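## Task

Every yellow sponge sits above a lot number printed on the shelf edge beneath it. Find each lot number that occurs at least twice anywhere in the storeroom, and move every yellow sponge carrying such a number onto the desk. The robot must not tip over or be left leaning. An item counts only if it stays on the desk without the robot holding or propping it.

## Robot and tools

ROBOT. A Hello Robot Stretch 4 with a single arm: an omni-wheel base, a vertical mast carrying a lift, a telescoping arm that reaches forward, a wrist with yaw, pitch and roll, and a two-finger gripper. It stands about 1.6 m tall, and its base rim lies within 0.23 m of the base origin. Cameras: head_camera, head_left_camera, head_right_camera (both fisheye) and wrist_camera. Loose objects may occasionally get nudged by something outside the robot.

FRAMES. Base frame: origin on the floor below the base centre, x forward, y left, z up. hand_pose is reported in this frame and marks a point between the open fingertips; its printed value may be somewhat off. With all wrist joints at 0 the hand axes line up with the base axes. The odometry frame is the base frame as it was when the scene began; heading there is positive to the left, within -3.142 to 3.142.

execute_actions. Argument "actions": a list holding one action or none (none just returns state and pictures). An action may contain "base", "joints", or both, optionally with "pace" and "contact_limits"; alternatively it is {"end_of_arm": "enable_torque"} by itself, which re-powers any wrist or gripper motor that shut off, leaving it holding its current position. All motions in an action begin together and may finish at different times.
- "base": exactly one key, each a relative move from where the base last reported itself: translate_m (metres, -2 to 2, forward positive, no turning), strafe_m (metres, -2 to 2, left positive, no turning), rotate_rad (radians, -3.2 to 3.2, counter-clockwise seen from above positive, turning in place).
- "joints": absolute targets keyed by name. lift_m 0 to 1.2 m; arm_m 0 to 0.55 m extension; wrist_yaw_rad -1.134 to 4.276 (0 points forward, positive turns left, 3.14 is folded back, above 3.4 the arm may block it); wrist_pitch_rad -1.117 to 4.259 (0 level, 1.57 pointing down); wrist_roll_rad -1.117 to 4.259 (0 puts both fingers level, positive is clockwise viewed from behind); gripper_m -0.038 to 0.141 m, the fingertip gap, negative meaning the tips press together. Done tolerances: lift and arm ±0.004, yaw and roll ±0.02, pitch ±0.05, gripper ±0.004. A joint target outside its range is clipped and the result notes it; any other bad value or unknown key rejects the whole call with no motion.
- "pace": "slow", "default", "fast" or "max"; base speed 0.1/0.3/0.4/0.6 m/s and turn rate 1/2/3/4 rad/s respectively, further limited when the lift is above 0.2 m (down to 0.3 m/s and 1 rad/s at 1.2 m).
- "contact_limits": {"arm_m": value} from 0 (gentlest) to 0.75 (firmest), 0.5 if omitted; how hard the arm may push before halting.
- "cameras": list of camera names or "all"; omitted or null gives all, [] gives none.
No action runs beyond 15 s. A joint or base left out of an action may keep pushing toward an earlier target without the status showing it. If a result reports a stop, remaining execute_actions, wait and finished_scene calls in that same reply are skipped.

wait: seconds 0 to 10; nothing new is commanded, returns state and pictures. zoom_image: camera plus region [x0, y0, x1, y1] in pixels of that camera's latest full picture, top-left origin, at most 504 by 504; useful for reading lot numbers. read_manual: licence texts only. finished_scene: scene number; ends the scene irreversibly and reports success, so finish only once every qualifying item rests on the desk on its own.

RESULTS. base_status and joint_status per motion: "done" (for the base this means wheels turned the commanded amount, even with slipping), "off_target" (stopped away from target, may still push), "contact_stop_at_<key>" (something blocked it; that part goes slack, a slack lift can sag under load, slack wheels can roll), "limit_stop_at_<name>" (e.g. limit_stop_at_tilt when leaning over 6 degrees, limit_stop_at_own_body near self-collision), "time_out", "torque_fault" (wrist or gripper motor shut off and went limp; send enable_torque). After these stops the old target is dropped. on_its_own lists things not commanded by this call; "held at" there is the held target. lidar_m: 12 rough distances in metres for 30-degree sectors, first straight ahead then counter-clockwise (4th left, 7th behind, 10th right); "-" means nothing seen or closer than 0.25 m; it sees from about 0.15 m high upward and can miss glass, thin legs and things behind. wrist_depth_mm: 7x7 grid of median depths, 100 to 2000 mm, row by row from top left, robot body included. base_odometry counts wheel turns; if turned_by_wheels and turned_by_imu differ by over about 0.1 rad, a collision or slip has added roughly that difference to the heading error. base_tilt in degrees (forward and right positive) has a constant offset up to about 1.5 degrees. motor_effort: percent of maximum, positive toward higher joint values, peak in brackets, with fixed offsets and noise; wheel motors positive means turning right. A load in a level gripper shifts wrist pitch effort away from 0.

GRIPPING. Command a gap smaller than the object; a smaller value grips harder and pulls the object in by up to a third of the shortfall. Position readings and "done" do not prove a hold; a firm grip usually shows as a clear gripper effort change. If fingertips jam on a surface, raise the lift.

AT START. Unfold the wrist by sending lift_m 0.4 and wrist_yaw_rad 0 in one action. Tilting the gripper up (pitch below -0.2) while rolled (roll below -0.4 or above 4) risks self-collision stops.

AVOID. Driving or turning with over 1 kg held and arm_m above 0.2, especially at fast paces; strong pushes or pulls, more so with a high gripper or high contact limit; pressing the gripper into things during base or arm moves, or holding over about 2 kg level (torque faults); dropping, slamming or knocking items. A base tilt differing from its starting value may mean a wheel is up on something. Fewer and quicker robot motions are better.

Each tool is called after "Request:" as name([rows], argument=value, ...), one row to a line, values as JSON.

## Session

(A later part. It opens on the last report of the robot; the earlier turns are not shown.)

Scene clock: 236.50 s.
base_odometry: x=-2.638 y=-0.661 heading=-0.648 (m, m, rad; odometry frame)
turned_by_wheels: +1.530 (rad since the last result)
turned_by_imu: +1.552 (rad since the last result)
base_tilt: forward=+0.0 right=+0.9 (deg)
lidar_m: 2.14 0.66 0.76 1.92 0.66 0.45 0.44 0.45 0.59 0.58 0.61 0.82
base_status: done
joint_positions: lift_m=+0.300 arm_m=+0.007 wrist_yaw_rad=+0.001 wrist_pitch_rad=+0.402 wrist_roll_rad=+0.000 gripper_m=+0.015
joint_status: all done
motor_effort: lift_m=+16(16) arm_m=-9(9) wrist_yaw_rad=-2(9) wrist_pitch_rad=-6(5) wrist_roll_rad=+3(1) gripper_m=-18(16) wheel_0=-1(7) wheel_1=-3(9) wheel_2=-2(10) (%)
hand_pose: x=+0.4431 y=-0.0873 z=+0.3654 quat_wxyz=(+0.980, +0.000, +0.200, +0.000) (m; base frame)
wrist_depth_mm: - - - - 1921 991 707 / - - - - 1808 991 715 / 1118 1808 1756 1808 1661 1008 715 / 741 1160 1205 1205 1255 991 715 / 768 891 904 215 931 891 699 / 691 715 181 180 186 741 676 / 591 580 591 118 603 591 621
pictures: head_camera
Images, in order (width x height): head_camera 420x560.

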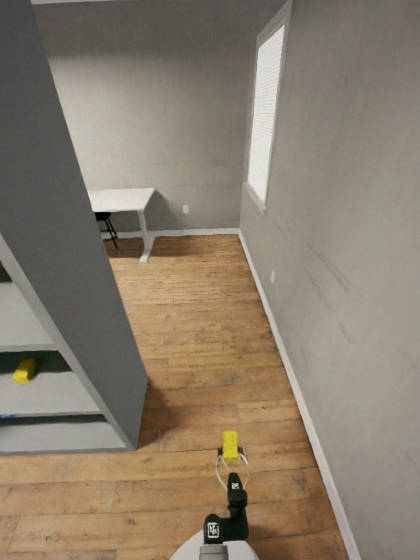

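Request:
execute_actions([
  {"base":{"translate_m":2.0},"joints":{"lift_m":0.75},"pace":"max"},
], cameras=[])

Request:
execute_actions([
  {"base":{"rotate_rad":1.0},"joints":{"arm_m":0.2}},
], cameras=[])

Request:
execute_actions([
  {"base":{"translate_m":0.12},"joints":{"arm_m":0.54,"lift_m":0.72},"pace":"fast"},
], cameras=["head_camera","wrist_camera"])

Scene clock: 246.20 s.
base_odometry: x=-1.043 y=-1.869 heading=-0.648 (m, m, rad; odometry frame)
turned_by_wheels: +0.000 (rad since the last result)
turned_by_imu: -0.008 (rad since the last result)
base_tilt: forward=+0.0 right=+1.0 (deg)
lidar_m: 1.28 0.96 0.82 1.80 1.45 1.10 2.43 0.78 0.53 0.49 0.50 0.69
base_status: done
joint_positions: lift_m=+0.750 arm_m=+0.007 wrist_yaw_rad=+0.000 wrist_pitch_rad=+0.402 wrist_roll_rad=+0.000 gripper_m=+0.015
joint_status: all done
motor_effort: lift_m=+19(20) arm_m=-9(9) wrist_yaw_rad=-1(4) wrist_pitch_rad=-6(6) wrist_roll_rad=+1(0) gripper_m=-19(16) wheel_0=+0(8) wheel_1=+0(4) wheel_2=+2(13) (%)
hand_pose: x=+0.4430 y=-0.0874 z=+0.8152 quat_wxyz=(+0.980, +0.000, +0.200, +0.000) (m; base frame)
wrist_depth_mm: 946 946 946 946 960 831 591 / 976 991 991 1008 1008 842 597 / 1042 1060 1078 1042 1078 831 569 / 1078 1098 1138 1138 1160 842 603 / 1205 1205 1160 215 1205 854 597 / 1255 1229 182 180 185 798 591 / 1118 1098 1118 118 1118 732 585
pictures: none
No camera images: the call's "cameras" was empty. Leave "cameras" out to get every camera's image.

Scene clock: 247.90 s.
base_odometry: x=-1.043 y=-1.869 heading=+0.351 (m, m, rad; odometry frame)
turned_by_wheels: +1.000 (rad since the last result)
turned_by_imu: +1.015 (rad since the last result)
base_tilt: forward=-0.2 right=+0.9 (deg)
lidar_m: 0.81 1.55 1.54 1.11 1.41 0.83 0.55 0.49 0.49 0.64 1.29 1.01
base_status: done
joint_positions: lift_m=+0.750 arm_m=+0.198 wrist_yaw_rad=+0.000 wrist_pitch_rad=+0.402 wrist_roll_rad=+0.000 gripper_m=+0.015
joint_status: all done
motor_effort: lift_m=+19(20) arm_m=+10(10) wrist_yaw_rad=+1(1) wrist_pitch_rad=-5(4) wrist_roll_rad=+1(2) gripper_m=-16(18) wheel_0=-2(7) wheel_1=+0(5) wheel_2=-1(9) (%)
hand_pose: x=+0.6347 y=-0.0874 z=+0.8152 quat_wxyz=(+0.980, +0.000, +0.200, +0.000) (m; base frame)
wrist_depth_mm: - - - 1537 1182 960 809 / - - 1618 1430 1229 976 842 / - - 831 854 878 891 842 / - - 634 564 585 976 891 / 1618 1708 1661 216 842 1098 917 / 1308 1336 181 180 186 1098 946 / 1138 1098 1078 118 1042 1060 976
pictures: none
No camera images: the call's "cameras" was empty. Leave "cameras" out to get every camera's image.

Scene clock: 249.70 s.
base_odometry: x=-0.931 y=-1.827 heading=+0.352 (m, m, rad; odometry frame)
turned_by_wheels: +0.000 (rad since the last result)
turned_by_imu: +0.000 (rad since the last result)
base_tilt: forward=-0.1 right=+1.1 (deg)
lidar_m: 0.72 1.36 1.62 1.12 1.15 0.96 0.67 0.57 0.59 0.77 1.21 0.82
base_status: done
joint_positions: lift_m=+0.720 arm_m=+0.538 wrist_yaw_rad=+0.000 wrist_pitch_rad=+0.402 wrist_roll_rad=+0.000 gripper_m=+0.015
joint_status: all done
motor_effort: lift_m=+15(15) arm_m=+10(9) wrist_yaw_rad=-2(2) wrist_pitch_rad=-4(6) wrist_roll_rad=+2(1) gripper_m=-19(18) wheel_0=+2(8) wheel_1=+1(13) wheel_2=-1(11) (%)
hand_pose: x=+0.9747 y=-0.0873 z=+0.7856 quat_wxyz=(+0.980, +0.000, +0.200, +0.000) (m; base frame)
wrist_depth_mm: - - 1661 1138 854 707 603 / - - 1430 1118 904 741 615 / 699 707 723 732 759 707 634 / 473 477 484 492 496 508 512 / 357 357 362 216 373 377 379 / 282 289 181 180 186 297 300 / 240 232 235 118 245 238 251
pictures: head_camera, wrist_camera
Images, in order (width x height): head_camera 420x560, wrist_camera 616x392.

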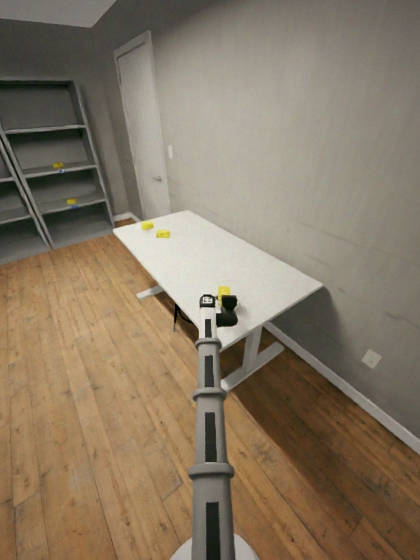

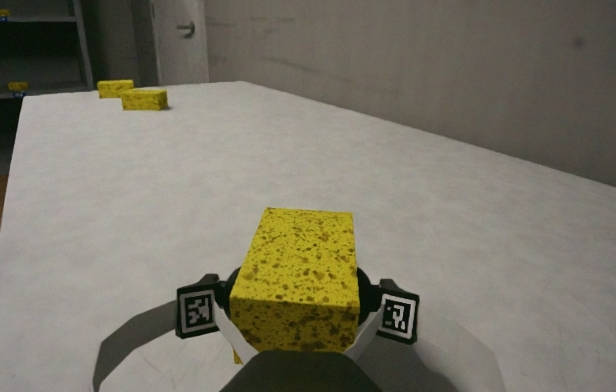

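Request:
execute_actions([
  {"joints":{"lift_m":0.688}},
], cameras=[])

Request:
execute_actions([
  {"joints":{"gripper_m":0.11}},
], cameras=[])

Request:
execute_actions([
  {"joints":{"lift_m":0.76,"arm_m":0.35},"pace":"fast"},
], cameras=["wrist_camera"])

Scene clock: 254.73 s.
base_odometry: x=-0.931 y=-1.827 heading=+0.352 (m, m, rad; odometry frame)
turned_by_wheels: +0.000 (rad since the last result)
turned_by_imu: +0.000 (rad since the last result)
base_tilt: forward=-0.1 right=+1.0 (deg)
lidar_m: 0.70 1.37 1.63 1.11 1.13 1.00 0.65 0.57 0.59 0.76 1.20 0.84
base_status: not commanded
joint_positions: lift_m=+0.688 arm_m=+0.538 wrist_yaw_rad=+0.000 wrist_pitch_rad=+0.402 wrist_roll_rad=+0.000 gripper_m=+0.015
joint_status: all done
motor_effort: lift_m=+15(18) arm_m=+10(10) wrist_yaw_rad=-2(2) wrist_pitch_rad=-6(5) wrist_roll_rad=+1(0) gripper_m=-18(18) wheel_0=+2(2) wheel_1=+1(1) wheel_2=-1(1) (%)
hand_pose: x=+0.9747 y=-0.0873 z=+0.7536 quat_wxyz=(+0.980, +0.000, +0.200, +0.000) (m; base frame)
wrist_depth_mm: - - 1618 1160 866 707 597 / - 991 1205 1060 904 732 615 / 591 603 603 615 634 640 609 / 397 399 404 413 421 424 433 / 300 301 306 216 314 315 317 / 239 241 181 180 185 252 253 / 202 195 198 118 208 200 211
pictures: none
No camera images: the call's "cameras" was empty. Leave "cameras" out to get every camera's image.

Scene clock: 256.50 s.
base_odometry: x=-0.931 y=-1.827 heading=+0.352 (m, m, rad; odometry frame)
turned_by_wheels: +0.000 (rad since the last result)
turned_by_imu: +0.000 (rad since the last result)
base_tilt: forward=-0.1 right=+1.0 (deg)
lidar_m: 0.69 1.37 1.64 1.09 1.13 1.01 0.66 0.57 0.60 0.76 1.20 0.84
base_status: not commanded
joint_positions: lift_m=+0.688 arm_m=+0.538 wrist_yaw_rad=+0.000 wrist_pitch_rad=+0.402 wrist_roll_rad=+0.000 gripper_m=+0.110
joint_status: all done
motor_effort: lift_m=+15(15) arm_m=+10(10) wrist_yaw_rad=-2(1) wrist_pitch_rad=-5(5) wrist_roll_rad=-1(1) gripper_m=-1(19) wheel_0=+2(2) wheel_1=+1(1) wheel_2=-1(1) (%)
hand_pose: x=+0.9747 y=-0.0873 z=+0.7536 quat_wxyz=(+0.980, +0.000, +0.200, +0.000) (m; base frame)
wrist_depth_mm: - - 1661 1138 866 707 597 / - 991 1182 1078 891 732 615 / 585 603 597 621 634 654 621 / 394 402 410 413 418 427 430 / 297 301 307 228 312 315 320 / 237 233 196 192 196 251 251 / 202 201 204 123 207 201 211
pictures: none
No camera images: the call's "cameras" was empty. Leave "cameras" out to get every camera's image.

Scene clock: 257.90 s.
base_odometry: x=-0.931 y=-1.827 heading=+0.352 (m, m, rad; odometry frame)
turned_by_wheels: +0.000 (rad since the last result)
turned_by_imu: +0.000 (rad since the last result)
base_tilt: forward=-0.1 right=+0.9 (deg)
lidar_m: 0.75 1.34 1.61 1.11 1.11 0.97 0.66 0.58 0.59 0.78 1.20 0.84
base_status: not commanded
joint_positions: lift_m=+0.760 arm_m=+0.352 wrist_yaw_rad=+0.000 wrist_pitch_rad=+0.402 wrist_roll_rad=+0.000 gripper_m=+0.110
joint_status: all done
motor_effort: lift_m=+21(22) arm_m=-10(9) wrist_yaw_rad=+0(3) wrist_pitch_rad=-6(6) wrist_roll_rad=+0(1) gripper_m=-2(0) wheel_0=+2(2) wheel_1=+1(1) wheel_2=-1(1) (%)
hand_pose: x=+0.7881 y=-0.0874 z=+0.8251 quat_wxyz=(+0.980, +0.000, +0.200, +0.000) (m; base frame)
wrist_depth_mm: - - 1863 1281 991 820 691 / - - 1708 1366 1042 842 699 / - 842 878 878 904 831 732 / - 574 580 585 603 609 615 / 1661 452 433 399 442 452 455 / 1336 1255 324 353 201 357 741 / 1118 1078 290 123 298 319 831
pictures: wrist_camera
Images, in order (width x height): wrist_camera 616x392.

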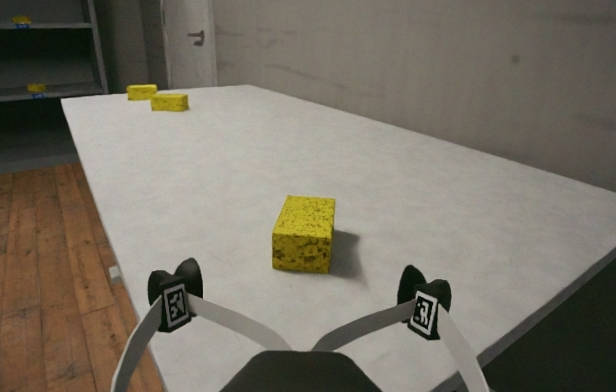

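Request:
finished_scene(scene=1)

The scene is finished: the task was done.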